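# Slide card sheet under tilted crate, crate stays put

## Task

Push the flat card sheet in beneath the plastic crate until clearly more than half of the sheet lies under it. The sheet is what travels: the crate must stay close to its starting spot and heading throughout, and crate and sheet may shift together only a very small amount. Anything inside the crate has to still be inside at the end. Tip the crate a little so the sheet can slide in without catching. It is a failure if the crate settles onto the sheet before clearly more than half of the sheet is under it, if the crate ever leaves the table, if the tipped crate touches any other object on the table, or if the robot is still holding the crate raised at the end. The final state must hold on its own, not because the robot is keeping things in place.

## Robot and tools

ROBOT. Two arms, left_arm and right_arm, each with a two-finger parallel gripper. Scene frame: origin on the table top between the arms, +x out over the table, +z up; left_arm sits on the +y side (base near y = +0.247) and right_arm on the -y side (base near y = -0.356). The names do not match left/right in the images. Each gripper's fingers point along its own +z and close along its own y. The reported end_effector_position is the point between the finger pads, about 1 cm short of the tips; it can be slightly wrong, more so at long reach.

CAMERAS. cam_head_left and cam_head_right, both 504x504, look down from above and behind the table. Calibration (K, distortion, T_world_to_cam) is supplied but may be off by a couple of degrees and millimetres.

THE ROW. Both motion tools use one row of 14 numbers, each from -1 to 1, always giving both arms even if one is idle: left_arm's dx, dy, dz, rx, ry, rz, opening, then right_arm's same seven. dx..rz are an offset, not a pose: they are measured from the gripper's measured pose at the start of the action (for the first action in a call, from the last pose a result reported), expressed in that gripper's own axes. Scale: 1.0 = 0.6 m for dx, dy, dz and 180 degrees for rx, ry, rz, which together form one rotation vector. So 0.05 is 3 cm. The opening is absolute, not an offset: +1 fully open (0.094 m), -1 closed. Optionally 12 more numbers from 0 to 1 may follow: per-joint stiffness scales, left_arm's 6 joints then right_arm's 6, base to wrist; they persist until changed.

execute_actions(actions): a list of actions; each action is a list of up to 15 rows, each row lasting one 1/30 s step, the last row repeating to fill 15 steps. Every row in an action is relative to the same starting pose, not the previous row. An empty list just returns state and images.

move(target, speed, blocking): target is one 14-number row, offsets taken from the pose in the latest result that showed one. Each gripper follows a straight line to its goal; both arms finish together, within 0.5 to 10 s (cut off at 10 s). speed is the path's top speed in m/s, 0.002 to 0.5, default 0.25; rotation is capped at twice that in rad/s. The opening is sent at the start. Paths ignore obstacles and the other arm. Faster moves and targets set farther beyond a contact push harder. blocking=false returns after 0.5 s while motion continues; then only wait or stop are accepted until a result shows the move ended.

wait(seconds): 0 to 10 s, arms hold their last command; returns early if a running move finishes. stop(): brakes a running move; it needs some distance, more when fast. zoom_image(camera, region): region [x0, y0, x1, y1] in pixels of that camera's latest image, at most 504 by 504. read_manual(section): licence texts only. finished_scene(scene): ends the current scene, given its number; irreversible, and it reports whether the task succeeded.

RESULTS. Each result has a state line per arm with position (m) and quat_wxyz in the scene frame, joint positions (the last being finger opening in metres), grip_measured on the command scale, Hand target lines (where the controller is now driving each gripper), and images. A move adds a move: line with the ending (done, off_target, moving, held, fault) and limits (paced = the pose sent was clipped; held = a check blocked some steps, after which the arm may lurch faster than speed), plus each gripper's distance from its goal. If only one arm is named, the other finished fine. pose unreachable means the clearance check altered or blocked that arm's command. FAULT or OVER-TEMPERATURE FAULT lines mean an arm was stopped. MOTOR HOT warns at 75 C; at 90 C the arm halts 10 s; at 100 C it goes limp and falls.

CONTROL BEHAVIOUR. Each step the commanded pose is clipped to within 70 mm and 16 degrees of the measured pose; position wins over orientation when both can't be met, so large offsets need several actions. Arms tend to end a centimetre or more low, and repeated zero offsets can let them sag; to keep an arm still, send it the offset back to its desired pose first, then zeros, aiming higher if it still droops. Elbows stop just short of straight. Joint ranges (rad): waist -2.618 to 3.054, shoulder 0 to 3.142, elbow 0 to 3.142, wrist pitch and yaw -1.571 to 1.571, wrist roll -2.094 to 2.094. A wrist camera mount near each gripper adds bulk.

GRIPPING. Fingers go to where grip_measured would equal the number sent (except near ±1). To hold something, command about 0.03 below the current grip_measured; less for a lighter hold. Thin items under about 2 mm (like card) get less force. Readings may be off about 1 mm per gripper.

AVOID. Lifting the crate clear of the table, letting the tipped crate bump other objects, letting the crate drop onto the sheet too early, dragging the crate along with the sheet, spilling its contents, knocking anything off the table, arms colliding or pressing each other, drops, slams and hard shoves. Release the crate so it rests on its own before ending. The robot keeps holding its last command while you deliberate, and objects may occasionally be nudged by outside pushes.

Each tool is called after "Call:" in YAML: its name, and indented under it one key for each argument.

## Session

Call:
execute_actions:
  actions: []

Scene clock: 0.00 s.
left_arm: end_effector_position=(+0.4203, +0.5225, +0.1837) grip_measured=+1.000 end_effector_quat_wxyz=(+0.419, +0.613, +0.499, +0.447) | right_arm: end_effector_position=(+0.4033, -0.5370, +0.2601) grip_measured=+1.000 end_effector_quat_wxyz=(+0.439, +0.473, +0.558, +0.521)
Joint positions: left_arm=[0.614 1.922 1.219 0.326 0.826 1.989 0.094] | right_arm=[-0.956  1.512  0.86   0.533 -0.927  1.478  0.094]
Joint velocities: left_arm=[ 0.007 -0.007 -0.012 -0.007 -0.007 -0.022  0.   ] | right_arm=[-0.007 -0.007 -0.002 -0.007 -0.051 -0.037  0.   ]
Motor temperatures (°C, as the motors report them): left_arm=[29 27 29 27 26 28] | right_arm=[29 28 30 28 27 29]
Hand target (left_arm): +0.421, +0.522, +0.194; +0.420, +0.612, +0.493, +0.454
Hand target (right_arm): +0.403, -0.537, +0.268; +0.447, +0.465, +0.560, +0.520
Joint stiffness scale: left_arm=[1. 1. 1. 1. 1. 1.] | right_arm=[1. 1. 1. 1. 1. 1.]

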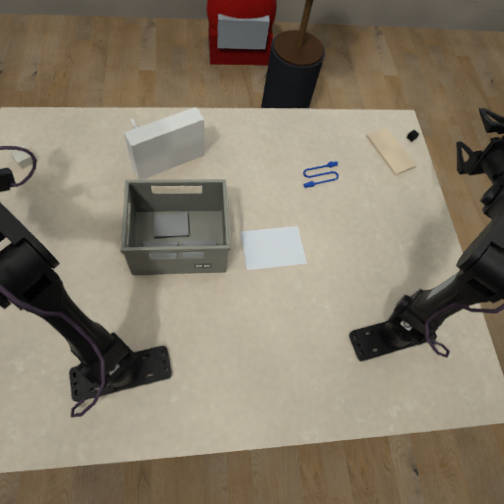

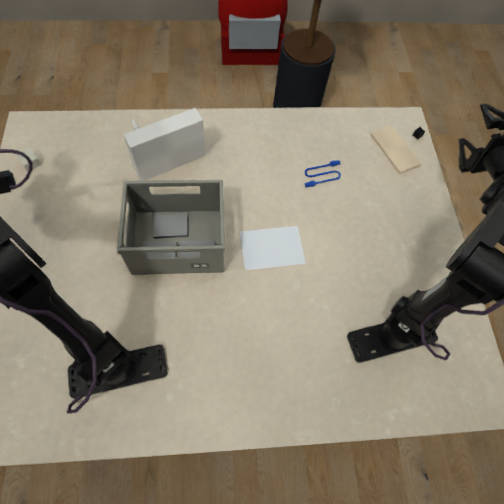

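Call:
zoom_image:
  camera: "cam_head_left"
  region: [100, 100, 330, 300]

Call:
zoom_image:
  camera: "cam_head_right"
  region: [100, 100, 330, 300]

Region (100, 100, 330, 300) of cam_head_left's 504x504 image, scaled by 2.191, with more detail than that image has; it fills the top 438 rows of this view, and the rest is white.

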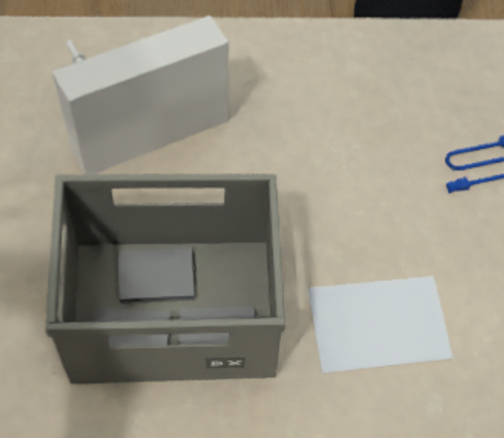

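Region (100, 100, 330, 300) of cam_head_right's 504x504 image, scaled by 2.191, with more detail than that image has; it fills the top 438 rows of this view, and the rest is white.

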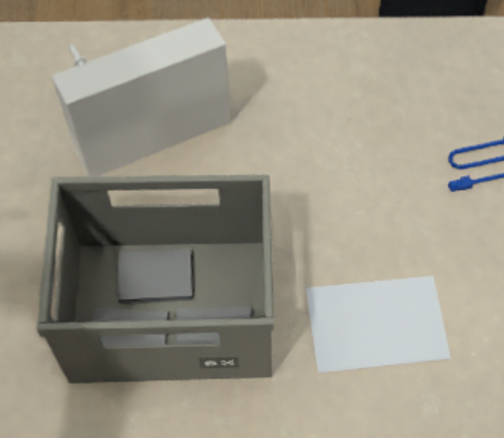

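Call:
move:
  target: [-0.30,0.04,-0.271,0.344,0.322,-0.472,0.2,0.636,-0.311,-0.129,0.212,0.407,-0.209,-1]
  speed: 0.35

Scene clock: 36.83 s.
left_arm: end_effector_position=(+0.2574, +0.3562, +0.2166) grip_measured=+0.202 end_effector_quat_wxyz=(+0.044, -0.007, +0.999, +0.021) | right_arm: end_effector_position=(+0.2494, -0.1733, +0.0787) grip_measured=-0.993 end_effector_quat_wxyz=(+0.000, +0.004, +0.937, +0.350)
Joint positions: left_arm=[ 0.171  1.678  1.772 -1.569 -0.01   0.337  0.056] | right_arm=[ 0.069  1.51   0.861 -0.695 -0.684  0.352  0.   ]
Joint velocities: left_arm=[-0.017 -0.007 -0.022 -0.051 -0.007  0.051 -0.001] | right_arm=[-0.017 -0.012  0.007 -0.022 -0.051 -0.022 -0.   ]
Motor temperatures (°C, as the motors report them): left_arm=[29 32 32 31 26 28] | right_arm=[29 29 31 32 27 29]
Hand target (left_arm): +0.251, +0.349, +0.221; +0.045, -0.008, +0.999, +0.015
Hand target (right_arm): +0.254, -0.171, +0.083; +0.001, +0.005, +0.936, +0.351
Off the commanded pose (left_arm): 0.011 m, 6 deg.
Off the commanded pose (right_arm): 0.003 m, 1 deg.
Joint stiffness scale: left_arm=[1. 1. 1. 1. 1. 1.] | right_arm=[1. 1. 1. 1. 1. 1.]
joint sent to its limit (left arm) — the command would take joint 4 (wrist pitch) past its lower limit, so that joint was sent only as far as its limit.
move: off_target (left_arm)

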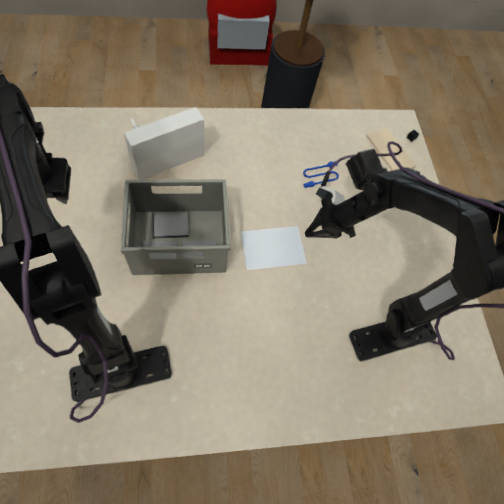

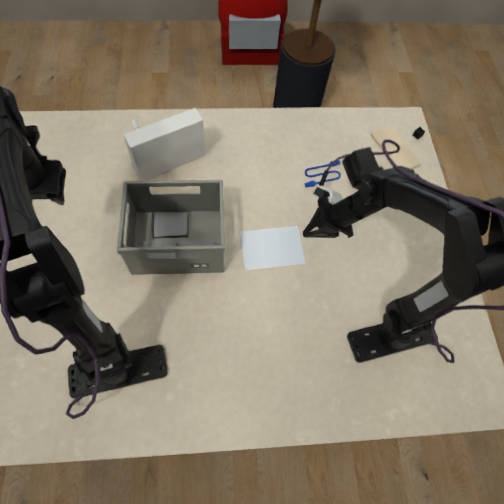

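Call:
move:
  target: [0.0,-0.578,0.015,0.013,0.028,0.004,0.2,0,0,-0.005,0,0,0,-1]
  speed: 0.3

Call:
zoom_image:
  camera: "cam_head_right"
  region: [130, 100, 380, 300]

Scene clock: 42.70 s.
left_arm: end_effector_position=(+0.2573, +0.0149, +0.1792) grip_measured=+0.202 end_effector_quat_wxyz=(+0.008, +0.006, +1.000, -0.006) | right_arm: end_effector_position=(+0.2486, -0.1737, +0.0784) grip_measured=-0.993 end_effector_quat_wxyz=(-0.002, +0.005, +0.937, +0.349)
Joint positions: left_arm=[-0.857  1.973  1.998 -1.575  0.    -0.665  0.056] | right_arm=[ 0.069  1.51   0.861 -0.7   -0.683  0.352  0.   ]
Joint velocities: left_arm=[-0.002 -0.007 -0.012 -0.022 -0.022 -0.066 -0.   ] | right_arm=[ 0.002  0.002  0.022 -0.051 -0.022  0.007  0.   ]
Motor temperatures (°C, as the motors report them): left_arm=[29 32 31 30 26 28] | right_arm=[29 29 31 31 27 29]
Hand target (left_arm): +0.260, +0.014, +0.188; +0.017, -0.001, +1.000, -0.015
Hand target (right_arm): +0.249, -0.175, +0.081; +0.000, +0.004, +0.937, +0.350
Off the commanded pose (left_arm): 0.016 m, 1 deg.
Off the commanded pose (right_arm): 0.003 m, 0 deg.
Joint stiffness scale: left_arm=[1. 1. 1. 1. 1. 1.] | right_arm=[1. 1. 1. 1. 1. 1.]
joint sent to its limit (left arm) — the command would take joint 4 (wrist pitch) past its lower limit, so that joint was sent only as far as its limit.
move: off_target (left_arm)

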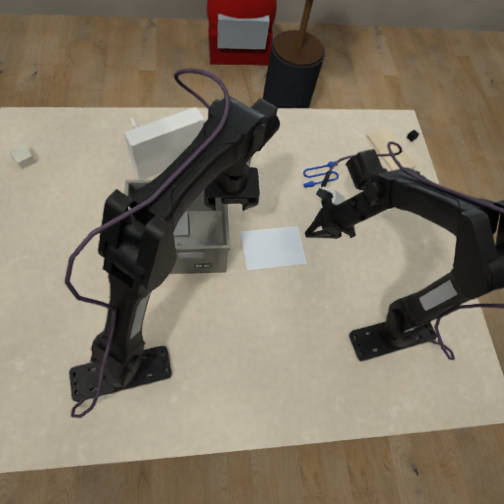

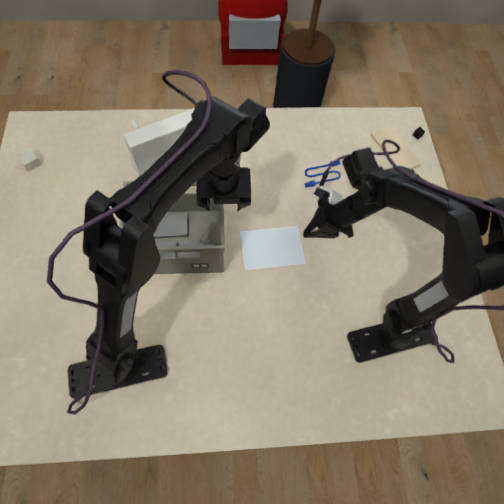

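Region (130, 100, 380, 300) of cam_head_right's 504x504 image, scaled by 2.016, with more detail than that image has; it fills the top 403 rows of this view, and the rest is white.

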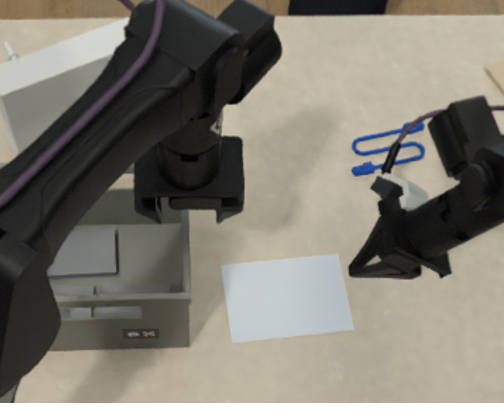

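Call:
move:
  target: [-0.005,0.003,0.095,0,-0.03,0,0.0,0,0.0,0.06,0,0,0,-1]
  speed: 0.08

Call:
zoom_image:
  camera: "cam_head_right"
  region: [170, 150, 340, 300]

Call:
zoom_image:
  camera: "cam_head_left"
  region: [170, 150, 340, 300]

Scene clock: 47.10 s.
left_arm: end_effector_position=(+0.2617, +0.0180, +0.1115) grip_measured=+0.002 end_effector_quat_wxyz=(+0.034, +0.006, +0.999, +0.001) | right_arm: end_effector_position=(+0.2521, -0.1510, +0.0571) grip_measured=-0.993 end_effector_quat_wxyz=(+0.006, +0.003, +0.936, +0.351)
Joint positions: left_arm=[-0.864  1.911  1.64  -1.247 -0.044 -0.672  0.047] | right_arm=[ 0.15   1.564  0.809 -0.514 -0.662  0.453  0.   ]
Joint velocities: left_arm=[ 0.007 -0.007  0.002  0.037  0.066 -0.066  0.002] | right_arm=[ 0.012  0.002 -0.002 -0.051  0.022  0.007  0.001]
Motor temperatures (°C, as the motors report them): left_arm=[29 32 32 30 26 28] | right_arm=[29 29 31 31 27 29]
Hand target (left_arm): +0.262, +0.016, +0.122; +0.054, +0.006, +0.998, -0.007
Hand target (right_arm): +0.248, -0.150, +0.051; -0.002, +0.005, +0.937, +0.349
Off the commanded pose (left_arm): 0.011 m, 3 deg.
Off the commanded pose (right_arm): 0.007 m, 1 deg.
Joint stiffness scale: left_arm=[1. 1. 1. 1. 1. 1.] | right_arm=[1. 1. 1. 1. 1. 1.]
move: off_target (left_arm)

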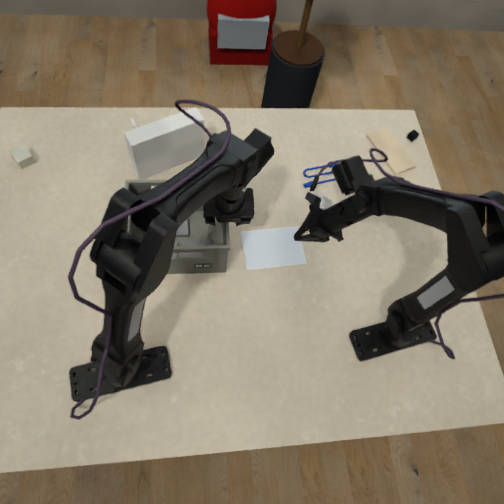

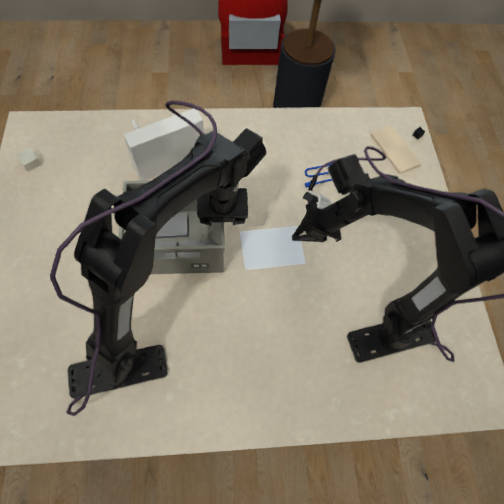

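Region (170, 150, 340, 300) of cam_head_right's 504x504 image, scaled by 2.965, with more detail than that image has; it fills the top 445 rows of this view, and the rest is white.

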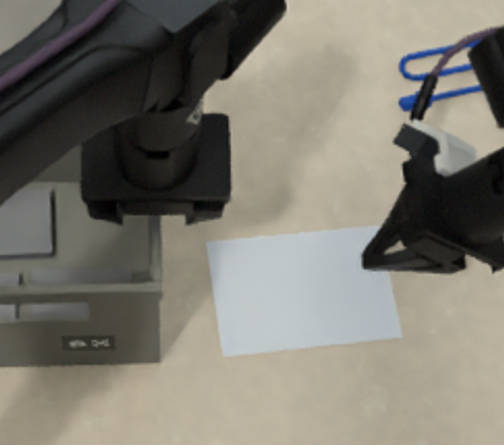

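Region (170, 150, 340, 300) of cam_head_left's 504x504 image, scaled by 2.965, with more detail than that image has; it fills the top 445 rows of this view, and the rest is white.

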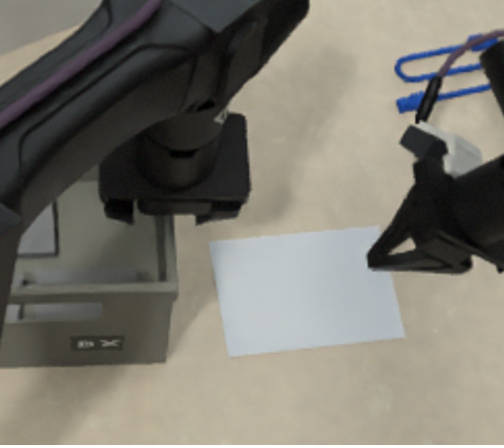

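Call:
move:
  target: [0,0,-0.015,0,-0.01,0,-0.85,0,0.0,0.0,0,0,0,-1]
  speed: 0.05

Scene clock: 50.30 s.
left_arm: end_effector_position=(+0.2621, +0.0182, +0.1116) grip_measured=-0.845 end_effector_quat_wxyz=(+0.035, +0.001, +0.999, +0.001) | right_arm: end_effector_position=(+0.2522, -0.1510, +0.0571) grip_measured=-0.993 end_effector_quat_wxyz=(+0.007, +0.003, +0.936, +0.351)
Joint positions: left_arm=[-0.864  1.911  1.64  -1.246 -0.047 -0.681  0.007] | right_arm=[ 0.15   1.564  0.809 -0.513 -0.662  0.454  0.   ]
Joint velocities: left_arm=[-0.007  0.002  0.027 -0.066 -0.022 -0.037 -0.001] | right_arm=[-0.007 -0.002 -0.002 -0.037 -0.022  0.007 -0.   ]
Motor temperatures (°C, as the motors report them): left_arm=[29 33 31 29 26 28] | right_arm=[29 29 31 31 27 29]
Hand target (left_arm): +0.261, +0.018, +0.120; +0.050, +0.006, +0.999, +0.001
Hand target (right_arm): +0.252, -0.151, +0.057; +0.006, +0.002, +0.936, +0.351
Off the commanded pose (left_arm): 0.009 m, 2 deg.
Off the commanded pose (right_arm): 0.000 m, 0 deg.
Joint stiffness scale: left_arm=[1. 1. 1. 1. 1. 1.] | right_arm=[1. 1. 1. 1. 1. 1.]
move: done

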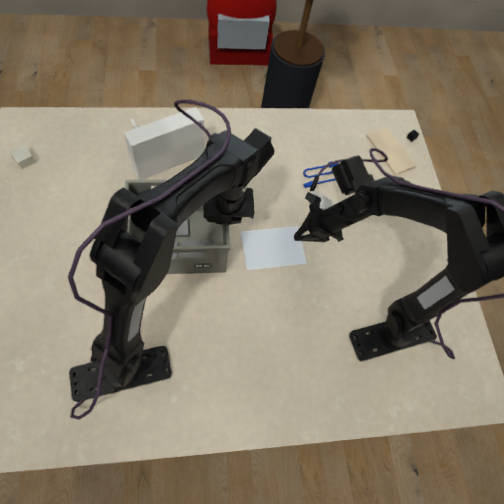

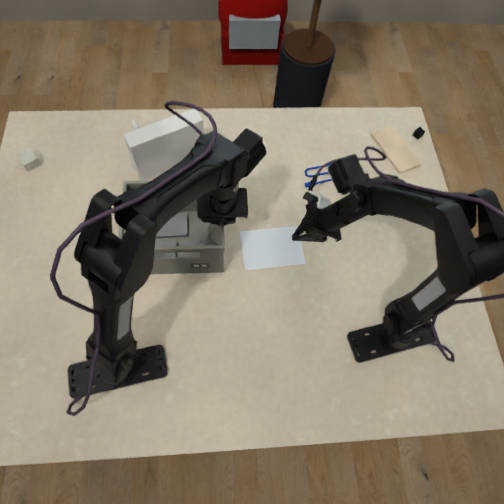

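Call:
move:
  target: [0,0,-0.015,0,-0.01,0,-0.92,0,-0.05,0.034,0,0,0,-1]
  speed: 0.05

Scene clock: 55.23 s.
left_arm: end_effector_position=(+0.2621, +0.0182, +0.1116) grip_measured=-0.869 end_effector_quat_wxyz=(+0.035, -0.001, +0.999, +0.001) | right_arm: end_effector_position=(+0.2548, -0.1591, +0.0264) grip_measured=-0.993 end_effector_quat_wxyz=(+0.011, +0.004, +0.937, +0.349)
Joint positions: left_arm=[-0.864  1.911  1.64  -1.246 -0.047 -0.685  0.006] | right_arm=[ 0.122  1.636  0.742 -0.389 -0.662  0.422  0.   ]
Joint velocities: left_arm=[ 0.007 -0.007  0.007  0.022 -0.022 -0.066  0.   ] | right_arm=[ 0.017  0.002 -0.007  0.007  0.007  0.051 -0.001]
Motor temperatures (°C, as the motors report them): left_arm=[30 33 31 29 26 28] | right_arm=[29 29 31 31 27 29]
Hand target (left_arm): +0.261, +0.018, +0.120; +0.051, +0.001, +0.999, +0.001
Hand target (right_arm): +0.253, -0.161, +0.022; +0.007, +0.003, +0.936, +0.351
Off the commanded pose (left_arm): 0.009 m, 2 deg.
Off the commanded pose (right_arm): 0.005 m, 1 deg.
Joint stiffness scale: left_arm=[1. 1. 1. 1. 1. 1.] | right_arm=[1. 1. 1. 1. 1. 1.]
move: done

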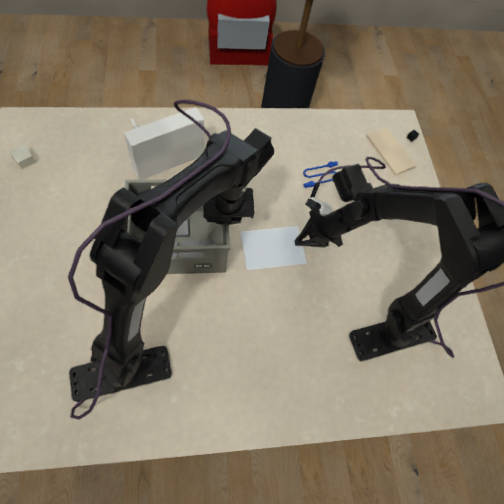

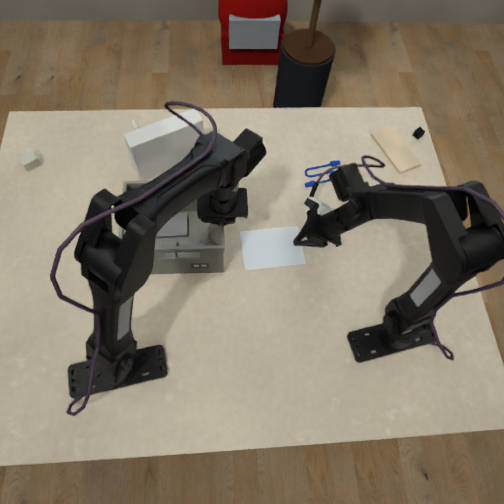

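Call:
move:
  target: [0,0.018,-0.06,0.028,-0.01,0,-0.92,0,-0.026,0.03,0,0,0,-1]
  speed: 0.02

Call:
zoom_image:
  camera: "cam_head_right"
  region: [110, 150, 340, 300]

Scene clock: 60.23 s.
left_arm: end_effector_position=(+0.2610, +0.0253, +0.1218) grip_measured=-0.869 end_effector_quat_wxyz=(+0.034, +0.002, +0.999, -0.023) | right_arm: end_effector_position=(+0.2609, -0.1551, +0.0153) grip_measured=-0.993 end_effector_quat_wxyz=(+0.022, -0.003, +0.933, +0.359)
Joint positions: left_arm=[-0.831  1.862  1.613 -1.24  -0.005 -0.647  0.006] | right_arm=[ 0.122  1.683  0.72  -0.29  -0.676  0.422  0.   ]
Joint velocities: left_arm=[ 0.012 -0.002 -0.002 -0.022 -0.022  0.022  0.001] | right_arm=[-0.007 -0.017 -0.027 -0.066  0.007 -0.081 -0.   ]
Motor temperatures (°C, as the motors report them): left_arm=[30 34 31 29 26 28] | right_arm=[29 29 31 31 27 29]
Hand target (left_arm): +0.259, +0.029, +0.146; +0.051, +0.002, +0.998, -0.043
Hand target (right_arm): +0.255, -0.160, +0.003; +0.010, +0.004, +0.937, +0.349
Off the commanded pose (left_arm): 0.026 m, 3 deg.
Off the commanded pose (right_arm): 0.015 m, 2 deg.
Joint stiffness scale: left_arm=[1. 1. 1. 1. 1. 1.] | right_arm=[1. 1. 1. 1. 1. 1.]
move: off_target (left_arm, right_arm)

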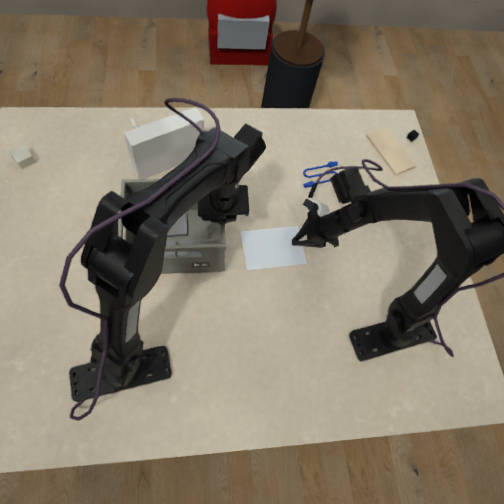

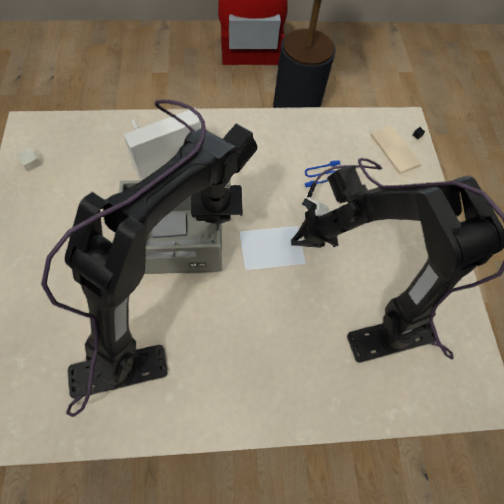

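Region (110, 150, 340, 300) of cam_head_right's 504x504 image, scaled by 2.191, with more detail than that image has; it fills the top 329 rows of this view, and the rest is white.

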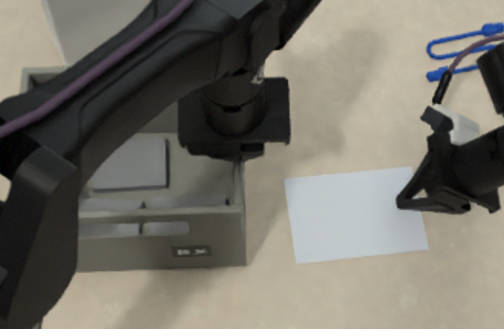

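Call:
execute_actions:
  actions:
    - [[0,0.006,-0.043,0.013,-0.011,0,-0.92,0.007,-0.016,0.012,0,0,0,-1],[0,0.006,-0.044,0.013,-0.011,0,-0.92,0.007,-0.013,0.015,0,0,0,-1],[0,0.006,-0.045,0.013,-0.011,0,-0.92,0.007,-0.011,0.017,0,0,0,-1],[0,0.006,-0.046,0.014,-0.011,0,-0.92,0.007,-0.009,0.019,0,0,0,-1],[0,0.006,-0.047,0.014,-0.011,0,-0.92,0.007,-0.007,0.021,0,0,0,-1],[0,0.007,-0.048,0.014,-0.011,0,-0.92,0.007,-0.005,0.023,0,0,0,-1],[0,0.007,-0.049,0.015,-0.011,0,-0.92,0.007,-0.003,0.025,0,0,0,-1],[0,0.007,-0.050,0.015,-0.011,0,-0.92,0.007,-0.001,0.027,0,0,0,-1],[0,0.007,-0.051,0.016,-0.011,0,-0.92,0.007,0.001,0.028,0,0,0,-1],[0,0.007,-0.052,0.016,-0.011,0,-0.92,0.007,0.003,0.030,0,0,0,-1],[0,0.008,-0.053,0.017,-0.011,0,-0.92,0.007,0.005,0.032,0,0,0,-1],[0,0.008,-0.054,0.017,-0.011,0,-0.92,0.007,0.007,0.034,0,0,0,-1],[0,0.008,-0.055,0.018,-0.011,0,-0.92,0.007,0.009,0.035,0,0,0,-1],[0,0.008,-0.056,0.018,-0.011,0,-0.92,0.007,0.011,0.037,0,0,0,-1]]

Call:
wait:
  seconds: 0.5

Call:
zoom_image:
  camera: "cam_head_right"
  region: [110, 150, 340, 300]

Scene clock: 70.43 s.
left_arm: end_effector_position=(+0.2611, +0.0286, +0.1270) grip_measured=-0.869 end_effector_quat_wxyz=(+0.034, +0.001, +0.999, -0.030) | right_arm: end_effector_position=(+0.2621, -0.1349, +0.0155) grip_measured=-0.993 end_effector_quat_wxyz=(+0.034, -0.016, +0.927, +0.373)
Joint positions: left_arm=[-0.817  1.846  1.613 -1.248  0.008 -0.635  0.006] | right_arm=[ 0.181  1.698  0.707 -0.183 -0.677  0.481  0.   ]
Joint velocities: left_arm=[ 0.027 -0.032  0.007 -0.037 -0.022 -0.007 -0.   ] | right_arm=[ 0.115  0.032 -0.002  0.095  0.051  0.139  0.001]
Motor temperatures (°C, as the motors report them): left_arm=[30 36 32 28 26 28] | right_arm=[29 29 30 31 27 29]
Hand target (left_arm): +0.258, +0.032, +0.154; +0.051, +0.003, +0.997, -0.051
Hand target (right_arm): +0.257, -0.136, +0.003; +0.021, -0.003, +0.933, +0.359
Off the commanded pose (left_arm): 0.028 m, 3 deg.
Off the commanded pose (right_arm): 0.013 m, 3 deg.
Joint stiffness scale: left_arm=[1. 1. 1. 1. 1. 1.] | right_arm=[1. 1. 1. 1. 1. 1.]

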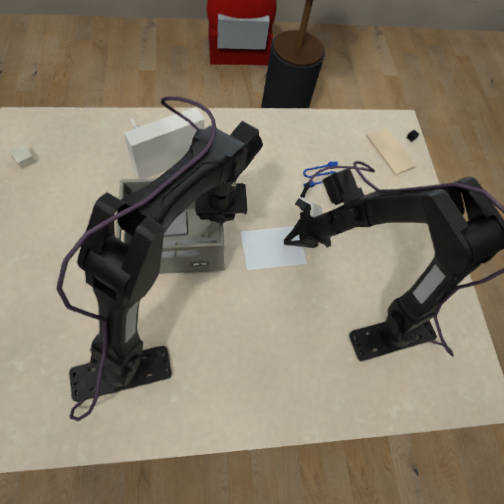

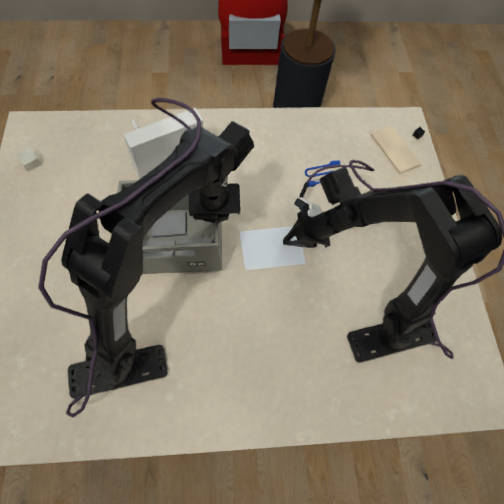

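Scene clock: 70.93 s.
left_arm: end_effector_position=(+0.2611, +0.0287, +0.1272) grip_measured=-0.869 end_effector_quat_wxyz=(+0.034, +0.001, +0.999, -0.030) | right_arm: end_effector_position=(+0.2624, -0.1329, +0.0156) grip_measured=-0.993 end_effector_quat_wxyz=(+0.033, -0.010, +0.927, +0.374)
Joint positions: left_arm=[-0.817  1.845  1.613 -1.248  0.009 -0.634  0.006] | right_arm=[ 0.187  1.7    0.707 -0.174 -0.676  0.502  0.   ]
Joint velocities: left_arm=[-0.007 -0.012  0.007  0.081  0.051 -0.051 -0.   ] | right_arm=[-0.017 -0.007 -0.027 -0.022 -0.007 -0.051  0.   ]
Motor temperatures (°C, as the motors report them): left_arm=[30 36 32 28 26 28] | right_arm=[29 29 30 31 27 29]
Hand target (left_arm): +0.258, +0.032, +0.154; +0.052, +0.003, +0.997, -0.051
Hand target (right_arm): +0.257, -0.136, +0.003; +0.021, -0.003, +0.933, +0.359
Off the commanded pose (left_arm): 0.028 m, 3 deg.
Off the commanded pose (right_arm): 0.014 m, 2 deg.
Joint stiffness scale: left_arm=[1. 1. 1. 1. 1. 1.] | right_arm=[1. 1. 1. 1. 1. 1.]
wait: 0.50 s; at rest by 0.20 s

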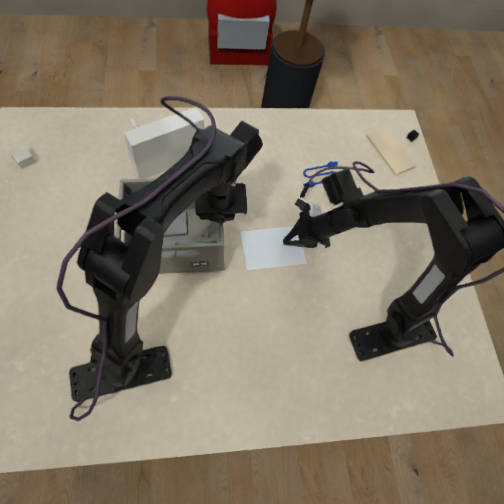

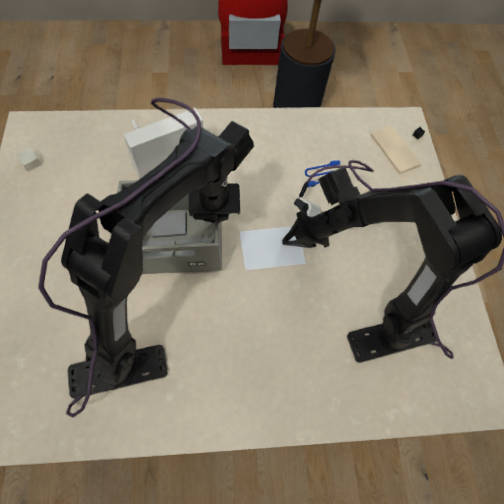

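Region (110, 150, 340, 300) of cam_head_right's 504x504 image, scaled by 2.191, with more detail than that image has; it fills the top 329 rows of this view, and the rest is white.

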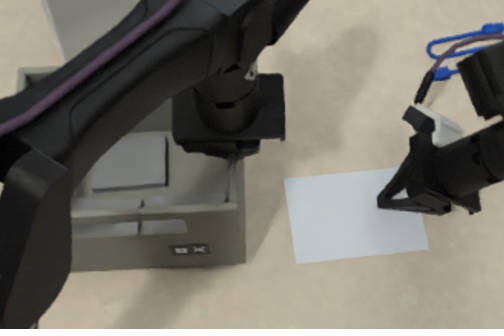

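Call:
execute_actions:
  actions:
    - [[0.002,0.003,-0.045,0.013,-0.011,0,-0.92,0.002,0,-0.005,0,0,0,-1],[0.002,0.003,-0.045,0.013,-0.011,0,-0.92,0.003,0,-0.012,-0.005,0.002,0,-1],[0.002,0.003,-0.045,0.013,-0.011,0,-0.92,0.004,-0.002,-0.02,-0.01,0.004,0,-1],[0.002,0.003,-0.045,0.013,-0.011,0,-0.92,0.005,-0.005,-0.028,-0.015,0.006,0,-1],[0.002,0.003,-0.045,0.013,-0.011,0,-0.92,0.007,-0.01,-0.036,-0.02,0.008,0,-1],[0.002,0.003,-0.045,0.013,-0.011,0,-0.92,0.009,-0.016,-0.044,-0.025,0.01,0,-1],[0.002,0.003,-0.045,0.013,-0.011,0,-0.92,0.011,-0.023,-0.052,-0.03,0.012,0,-1],[0.002,0.003,-0.045,0.013,-0.011,0,-0.92,0.013,-0.031,-0.06,-0.035,0.014,0,-1],[0.002,0.003,-0.045,0.013,-0.011,0,-0.92,0.015,-0.039,-0.068,-0.04,0.016,0,-1],[0.002,0.003,-0.045,0.013,-0.011,0,-0.92,0.016,-0.047,-0.076,-0.045,0.018,0,-1],[0.002,0.003,-0.045,0.013,-0.011,0,-0.92,0.017,-0.055,-0.083,-0.05,0.02,0,-1],[0.002,0.003,-0.045,0.013,-0.011,0,-0.92,0.018,-0.063,-0.089,-0.055,0.02,0,-1],[0.002,0.003,-0.045,0.013,-0.011,0,-0.92,0.018,-0.07,-0.094,-0.06,0.02,0,-1]]

Call:
wait:
  seconds: 0.5

Scene clock: 92.33 s.
left_arm: end_effector_position=(+0.2611, +0.0287, +0.1272) grip_measured=-0.869 end_effector_quat_wxyz=(+0.034, +0.001, +0.999, -0.030) | right_arm: end_effector_position=(+0.2711, -0.2057, +0.0241) grip_measured=-0.993 end_effector_quat_wxyz=(+0.042, +0.021, +0.902, +0.430)
Joint positions: left_arm=[-0.817  1.845  1.613 -1.248  0.009 -0.634  0.006] | right_arm=[-0.146  1.696  0.684 -0.352 -0.876  0.191  0.   ]
Joint velocities: left_arm=[ 0.012 -0.007 -0.012 -0.007 -0.095  0.022 -0.001] | right_arm=[-0.505 -0.002 -0.007 -0.491 -0.344 -0.857  0.001]
Motor temperatures (°C, as the motors report them): left_arm=[30 38 32 28 26 28] | right_arm=[29 29 30 31 27 29]
Hand target (left_arm): +0.257, +0.032, +0.153; +0.051, +0.002, +0.997, -0.051
Hand target (right_arm): +0.254, -0.203, +0.027; +0.021, -0.011, +0.889, +0.458
Off the commanded pose (left_arm): 0.027 m, 3 deg.
Off the commanded pose (right_arm): 0.021 m, 8 deg.
Joint stiffness scale: left_arm=[1. 1. 1. 1. 1. 1.] | right_arm=[1. 1. 1. 1. 1. 1.]

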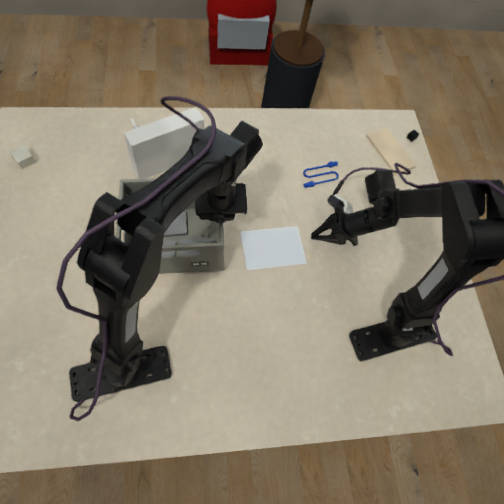

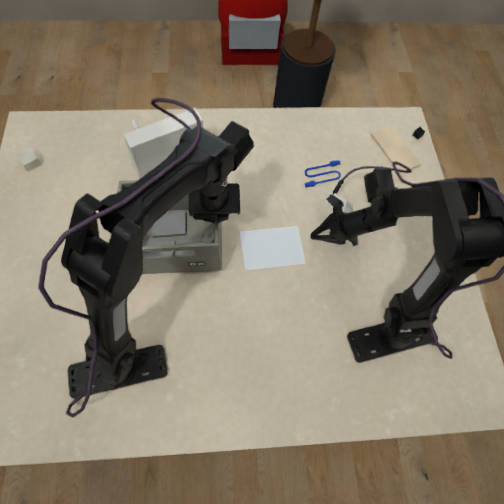

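Scene clock: 92.83 s.
left_arm: end_effector_position=(+0.2611, +0.0287, +0.1272) grip_measured=-0.869 end_effector_quat_wxyz=(+0.034, +0.001, +0.999, -0.030) | right_arm: end_effector_position=(+0.2560, -0.2048, +0.0266) grip_measured=-0.993 end_effector_quat_wxyz=(+0.027, -0.008, +0.893, +0.449)
Joint positions: left_arm=[-0.817  1.845  1.613 -1.248  0.009 -0.634  0.006] | right_arm=[-0.163  1.707  0.684 -0.439 -0.93   0.068  0.   ]
Joint velocities: left_arm=[-0.027 -0.012  0.002  0.022 -0.066 -0.051 -0.001] | right_arm=[-0.012 -0.002 -0.012  0.007 -0.081 -0.037 -0.   ]
Motor temperatures (°C, as the motors report them): left_arm=[30 38 32 28 26 28] | right_arm=[29 29 30 31 27 29]
Hand target (left_arm): +0.257, +0.032, +0.153; +0.051, +0.002, +0.997, -0.051
Hand target (right_arm): +0.254, -0.203, +0.027; +0.021, -0.011, +0.889, +0.458
Off the commanded pose (left_arm): 0.027 m, 3 deg.
Off the commanded pose (right_arm): 0.006 m, 4 deg.
Joint stiffness scale: left_arm=[1. 1. 1. 1. 1. 1.] | right_arm=[1. 1. 1. 1. 1. 1.]
wait: 0.50 s; no rest

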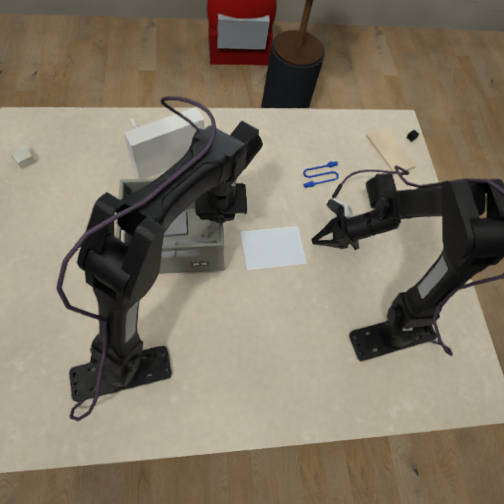

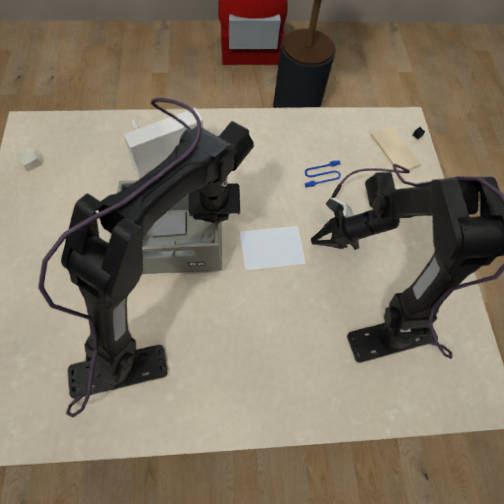

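Call:
execute_actions:
  actions:
    - [[0.002,0.003,-0.045,0.013,-0.011,0,-0.92,0.005,-0.007,0.005,0,0.01,0,-1],[0.002,0.003,-0.045,0.013,-0.011,0,-0.92,0.005,-0.010,0.007,0,0.01,0,-1],[0.002,0.003,-0.045,0.013,-0.011,0,-0.92,0.006,-0.013,0.01,0,0.01,0,-1],[0.002,0.003,-0.045,0.013,-0.011,0,-0.92,0.007,-0.016,0.012,0,0.01,0,-1],[0.002,0.003,-0.045,0.013,-0.011,0,-0.92,0.008,-0.019,0.014,0,0.01,0,-1],[0.002,0.003,-0.045,0.013,-0.011,0,-0.92,0.008,-0.022,0.016,0,0.01,0,-1],[0.002,0.003,-0.045,0.013,-0.011,0,-0.92,0.008,-0.025,0.018,0,0.01,0,-1],[0.002,0.003,-0.045,0.013,-0.011,0,-0.92,0.008,-0.028,0.021,0,0.01,0,-1]]
    - [[0.002,0.003,-0.045,0.013,-0.011,0,-0.92,0.008,-0.004,0.022,0.005,0.01,0,-1]]
    - [[0.002,0.003,-0.045,0.013,-0.011,0,-0.92,0.008,0.0,0.026,0.005,0.01,0,-1]]
    - [[0.002,0.003,-0.045,0.013,-0.011,0,-0.92,0.008,0.0,0.026,0.005,0.01,0,-1]]

Call:
zoom_image:
  camera: "cam_head_right"
  region: [110, 150, 340, 300]

Scene clock: 101.27 s.
left_arm: end_effector_position=(+0.2611, +0.0287, +0.1272) grip_measured=-0.869 end_effector_quat_wxyz=(+0.034, +0.001, +0.999, -0.030) | right_arm: end_effector_position=(+0.2439, -0.1669, +0.0128) grip_measured=-0.993 end_effector_quat_wxyz=(-0.008, -0.044, +0.886, +0.461)
Joint positions: left_arm=[-0.817  1.845  1.613 -1.248  0.009 -0.634  0.006] | right_arm=[-0.022  1.788  0.684 -0.319 -0.951  0.149  0.   ]
Joint velocities: left_arm=[ 0.002  0.012 -0.007 -0.022 -0.037 -0.022 -0.001] | right_arm=[-0.032  0.002  0.012  0.022  0.037 -0.007  0.   ]
Motor temperatures (°C, as the motors report them): left_arm=[30 39 32 28 26 28] | right_arm=[29 29 31 30 28 29]
Hand target (left_arm): +0.257, +0.032, +0.153; +0.051, +0.002, +0.997, -0.051
Hand target (right_arm): +0.242, -0.168, +0.004; -0.015, -0.039, +0.891, +0.452
Off the commanded pose (left_arm): 0.027 m, 3 deg.
Off the commanded pose (right_arm): 0.009 m, 2 deg.
Joint stiffness scale: left_arm=[1. 1. 1. 1. 1. 1.] | right_arm=[1. 1. 1. 1. 1. 1.]

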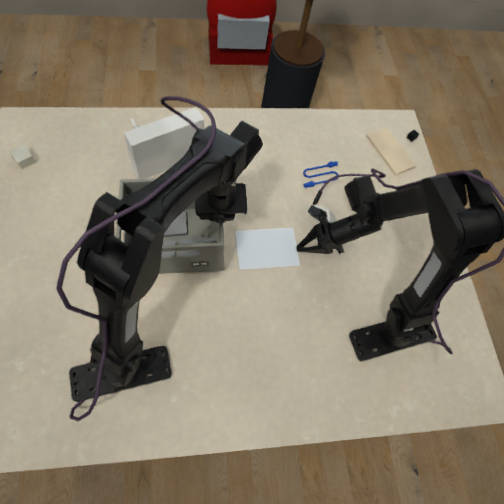

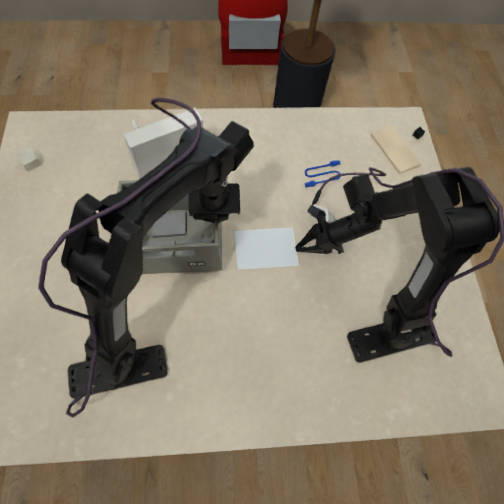

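Region (110, 150, 340, 300) of cam_head_right's 504x504 image, scaled by 2.191, with more detail than that image has; it fills the top 329 rows of this view, and the rest is white.

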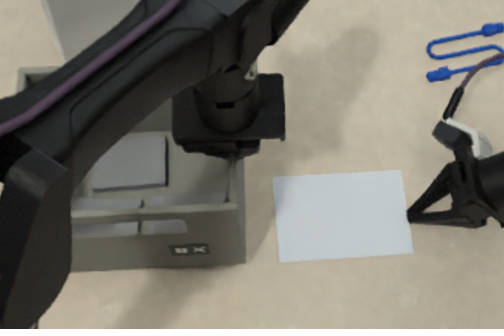

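Call:
execute_actions:
  actions:
    - [[0.002,0.003,-0.045,0.013,-0.011,0,-0.92,-0.006,0.004,0.032,0.006,-0.012,0.025,-1]]
    - [[0.002,0.003,-0.045,0.013,-0.011,0,-0.92,-0.002,0.006,0.035,0.006,0,0.01,-1]]

Call:
zoom_image:
  camera: "cam_head_right"
  region: [110, 150, 340, 300]

Scene clock: 107.03 s.
left_arm: end_effector_position=(+0.2611, +0.0287, +0.1272) grip_measured=-0.869 end_effector_quat_wxyz=(+0.034, +0.001, +0.999, -0.030) | right_arm: end_effector_position=(+0.2492, -0.1248, +0.0140) grip_measured=-0.993 end_effector_quat_wxyz=(-0.016, -0.006, +0.880, +0.475)
Joint positions: left_arm=[-0.817  1.845  1.613 -1.248  0.009 -0.634  0.006] | right_arm=[ 0.123  1.801  0.651 -0.026 -0.936  0.503  0.   ]
Joint velocities: left_arm=[-0.002  0.007 -0.012  0.007 -0.081 -0.007  0.   ] | right_arm=[-0.012 -0.002 -0.007  0.095 -0.037  0.037 -0.001]
Motor temperatures (°C, as the motors report them): left_arm=[30 39 32 28 26 28] | right_arm=[29 29 30 30 28 29]
Hand target (left_arm): +0.257, +0.032, +0.153; +0.051, +0.002, +0.997, -0.051
Hand target (right_arm): +0.248, -0.127, +0.005; -0.020, +0.003, +0.886, +0.464
Off the commanded pose (left_arm): 0.027 m, 3 deg.
Off the commanded pose (right_arm): 0.010 m, 2 deg.
Joint stiffness scale: left_arm=[1. 1. 1. 1. 1. 1.] | right_arm=[1. 1. 1. 1. 1. 1.]

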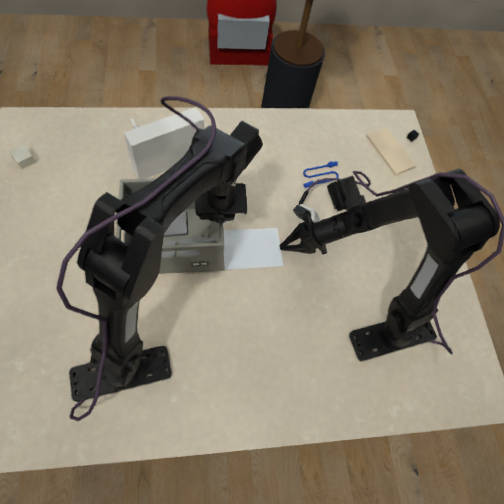

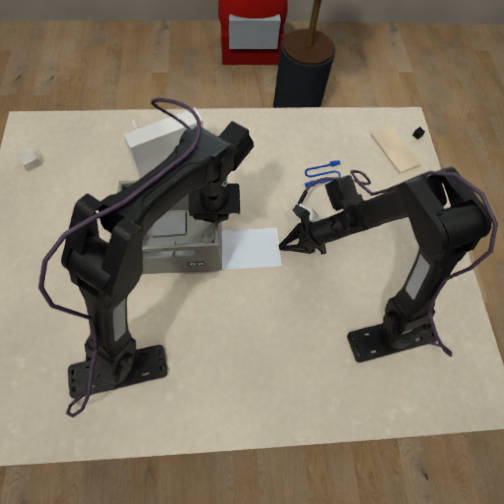

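Region (110, 150, 340, 300) of cam_head_right's 504x504 image, scaled by 2.191, with more detail than that image has; it fills the top 329 rows of this view, and the rest is white.

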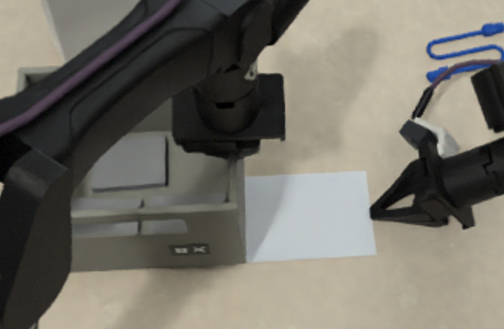

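Call:
execute_actions:
  actions:
    - [[0.002,0.003,-0.045,0.013,-0.011,0,-0.92,0.004,0.006,0.035,0.022,-0.005,0.01,-1]]
    - [[0.002,0.003,-0.045,0.013,-0.011,0,-0.92,0.003,0.007,0.035,0.018,0,0.008,-1]]

Call:
zoom_image:
  camera: "cam_head_right"
  region: [110, 150, 340, 300]

Scene clock: 110.70 s.
left_arm: end_effector_position=(+0.2611, +0.0287, +0.1272) grip_measured=-0.869 end_effector_quat_wxyz=(+0.034, +0.001, +0.999, -0.030) | right_arm: end_effector_position=(+0.2321, -0.0800, +0.0148) grip_measured=-0.993 end_effector_quat_wxyz=(-0.037, -0.005, +0.887, +0.461)
Joint positions: left_arm=[-0.817  1.845  1.613 -1.248  0.009 -0.634  0.006] | right_arm=[ 0.305  1.801  0.659  0.092 -0.851  0.727  0.   ]
Joint velocities: left_arm=[ 0.017 -0.017  0.007  0.007  0.051 -0.007  0.001] | right_arm=[-0.007 -0.007 -0.007 -0.051 -0.037 -0.022  0.   ]
Motor temperatures (°C, as the motors report them): left_arm=[30 39 32 28 26 28] | right_arm=[29 29 30 30 28 29]
Hand target (left_arm): +0.257, +0.032, +0.153; +0.051, +0.002, +0.997, -0.051
Hand target (right_arm): +0.239, -0.081, +0.006; -0.032, +0.007, +0.895, +0.444
Off the commanded pose (left_arm): 0.027 m, 3 deg.
Off the commanded pose (right_arm): 0.012 m, 3 deg.
Joint stiffness scale: left_arm=[1. 1. 1. 1. 1. 1.] | right_arm=[1. 1. 1. 1. 1. 1.]

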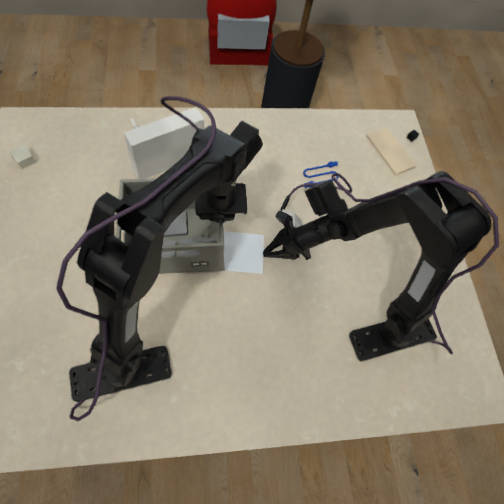

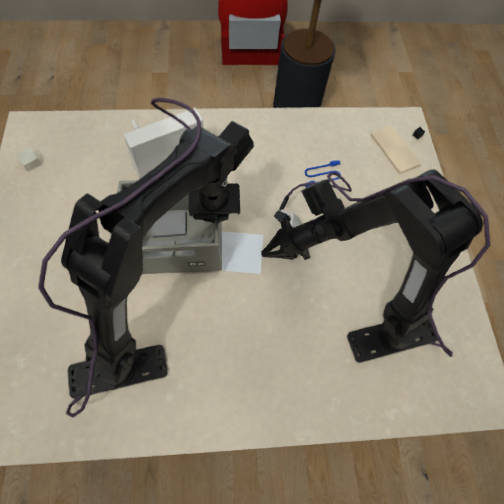

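Region (110, 150, 340, 300) of cam_head_right's 504x504 image, scaled by 2.191, with more detail than that image has; it fills the top 329 rows of this view, and the rest is white.

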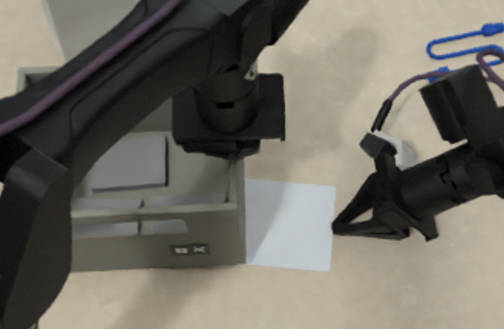

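Call:
execute_actions:
  actions:
    - [[0.002,0.003,-0.045,0.013,-0.011,0,-0.92,-0.025,0.006,0.033,0.012,-0.025,0,-1]]
    - [[0.002,0.003,-0.045,0.013,-0.011,0,-0.92,-0.018,0.006,0.033,0.012,-0.01,0.005,-1]]

Call:
zoom_image:
  camera: "cam_head_right"
  region: [110, 150, 340, 300]

Scene clock: 114.73 s.
left_arm: end_effector_position=(+0.2611, +0.0287, +0.1272) grip_measured=-0.869 end_effector_quat_wxyz=(+0.034, +0.001, +0.999, -0.030) | right_arm: end_effector_position=(+0.2444, -0.0416, +0.0154) grip_measured=-0.993 end_effector_quat_wxyz=(-0.000, +0.000, +0.887, +0.461)
Joint positions: left_arm=[-0.817  1.845  1.613 -1.248  0.009 -0.634  0.006] | right_arm=[ 0.421  1.853  0.697  0.271 -0.734  0.887  0.   ]
Joint velocities: left_arm=[-0.007  0.002 -0.007 -0.037  0.066  0.007  0.001] | right_arm=[ 0.007  0.017 -0.022  0.081  0.022 -0.037  0.001]
Motor temperatures (°C, as the motors report them): left_arm=[30 39 32 28 26 28] | right_arm=[29 29 31 31 28 29]
Hand target (left_arm): +0.257, +0.032, +0.153; +0.051, +0.002, +0.997, -0.051
Hand target (right_arm): +0.250, -0.042, +0.007; +0.003, +0.013, +0.895, +0.445
Off the commanded pose (left_arm): 0.027 m, 3 deg.
Off the commanded pose (right_arm): 0.011 m, 3 deg.
Joint stiffness scale: left_arm=[1. 1. 1. 1. 1. 1.] | right_arm=[1. 1. 1. 1. 1. 1.]

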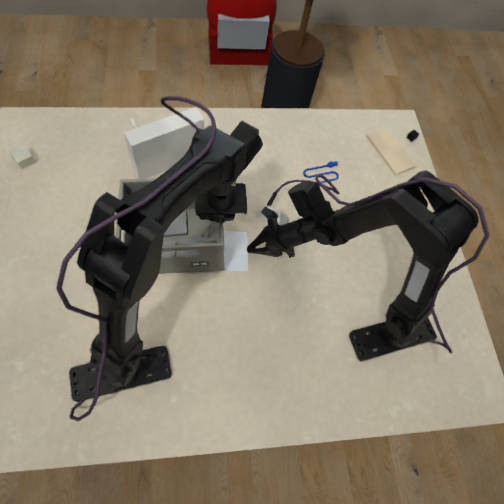

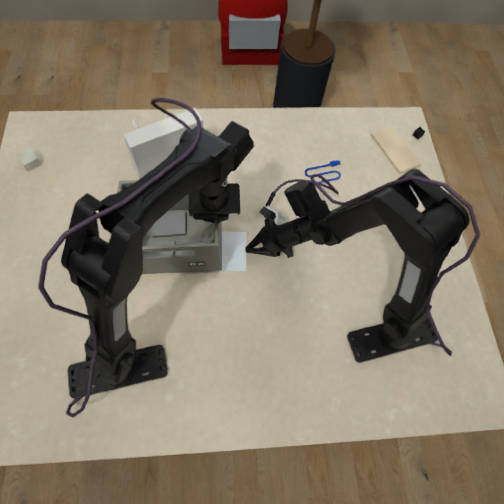

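Region (110, 150, 340, 300) of cam_head_right's 504x504 image, scaled by 2.191, with more detail than that image has; it fills the top 329 rows of this view, and the rest is white.

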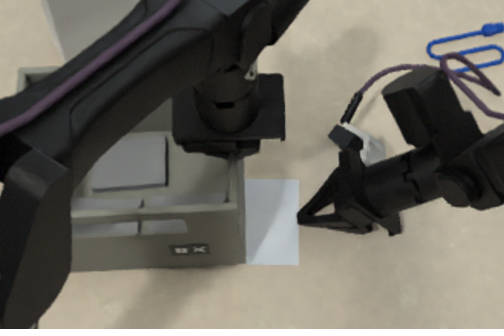

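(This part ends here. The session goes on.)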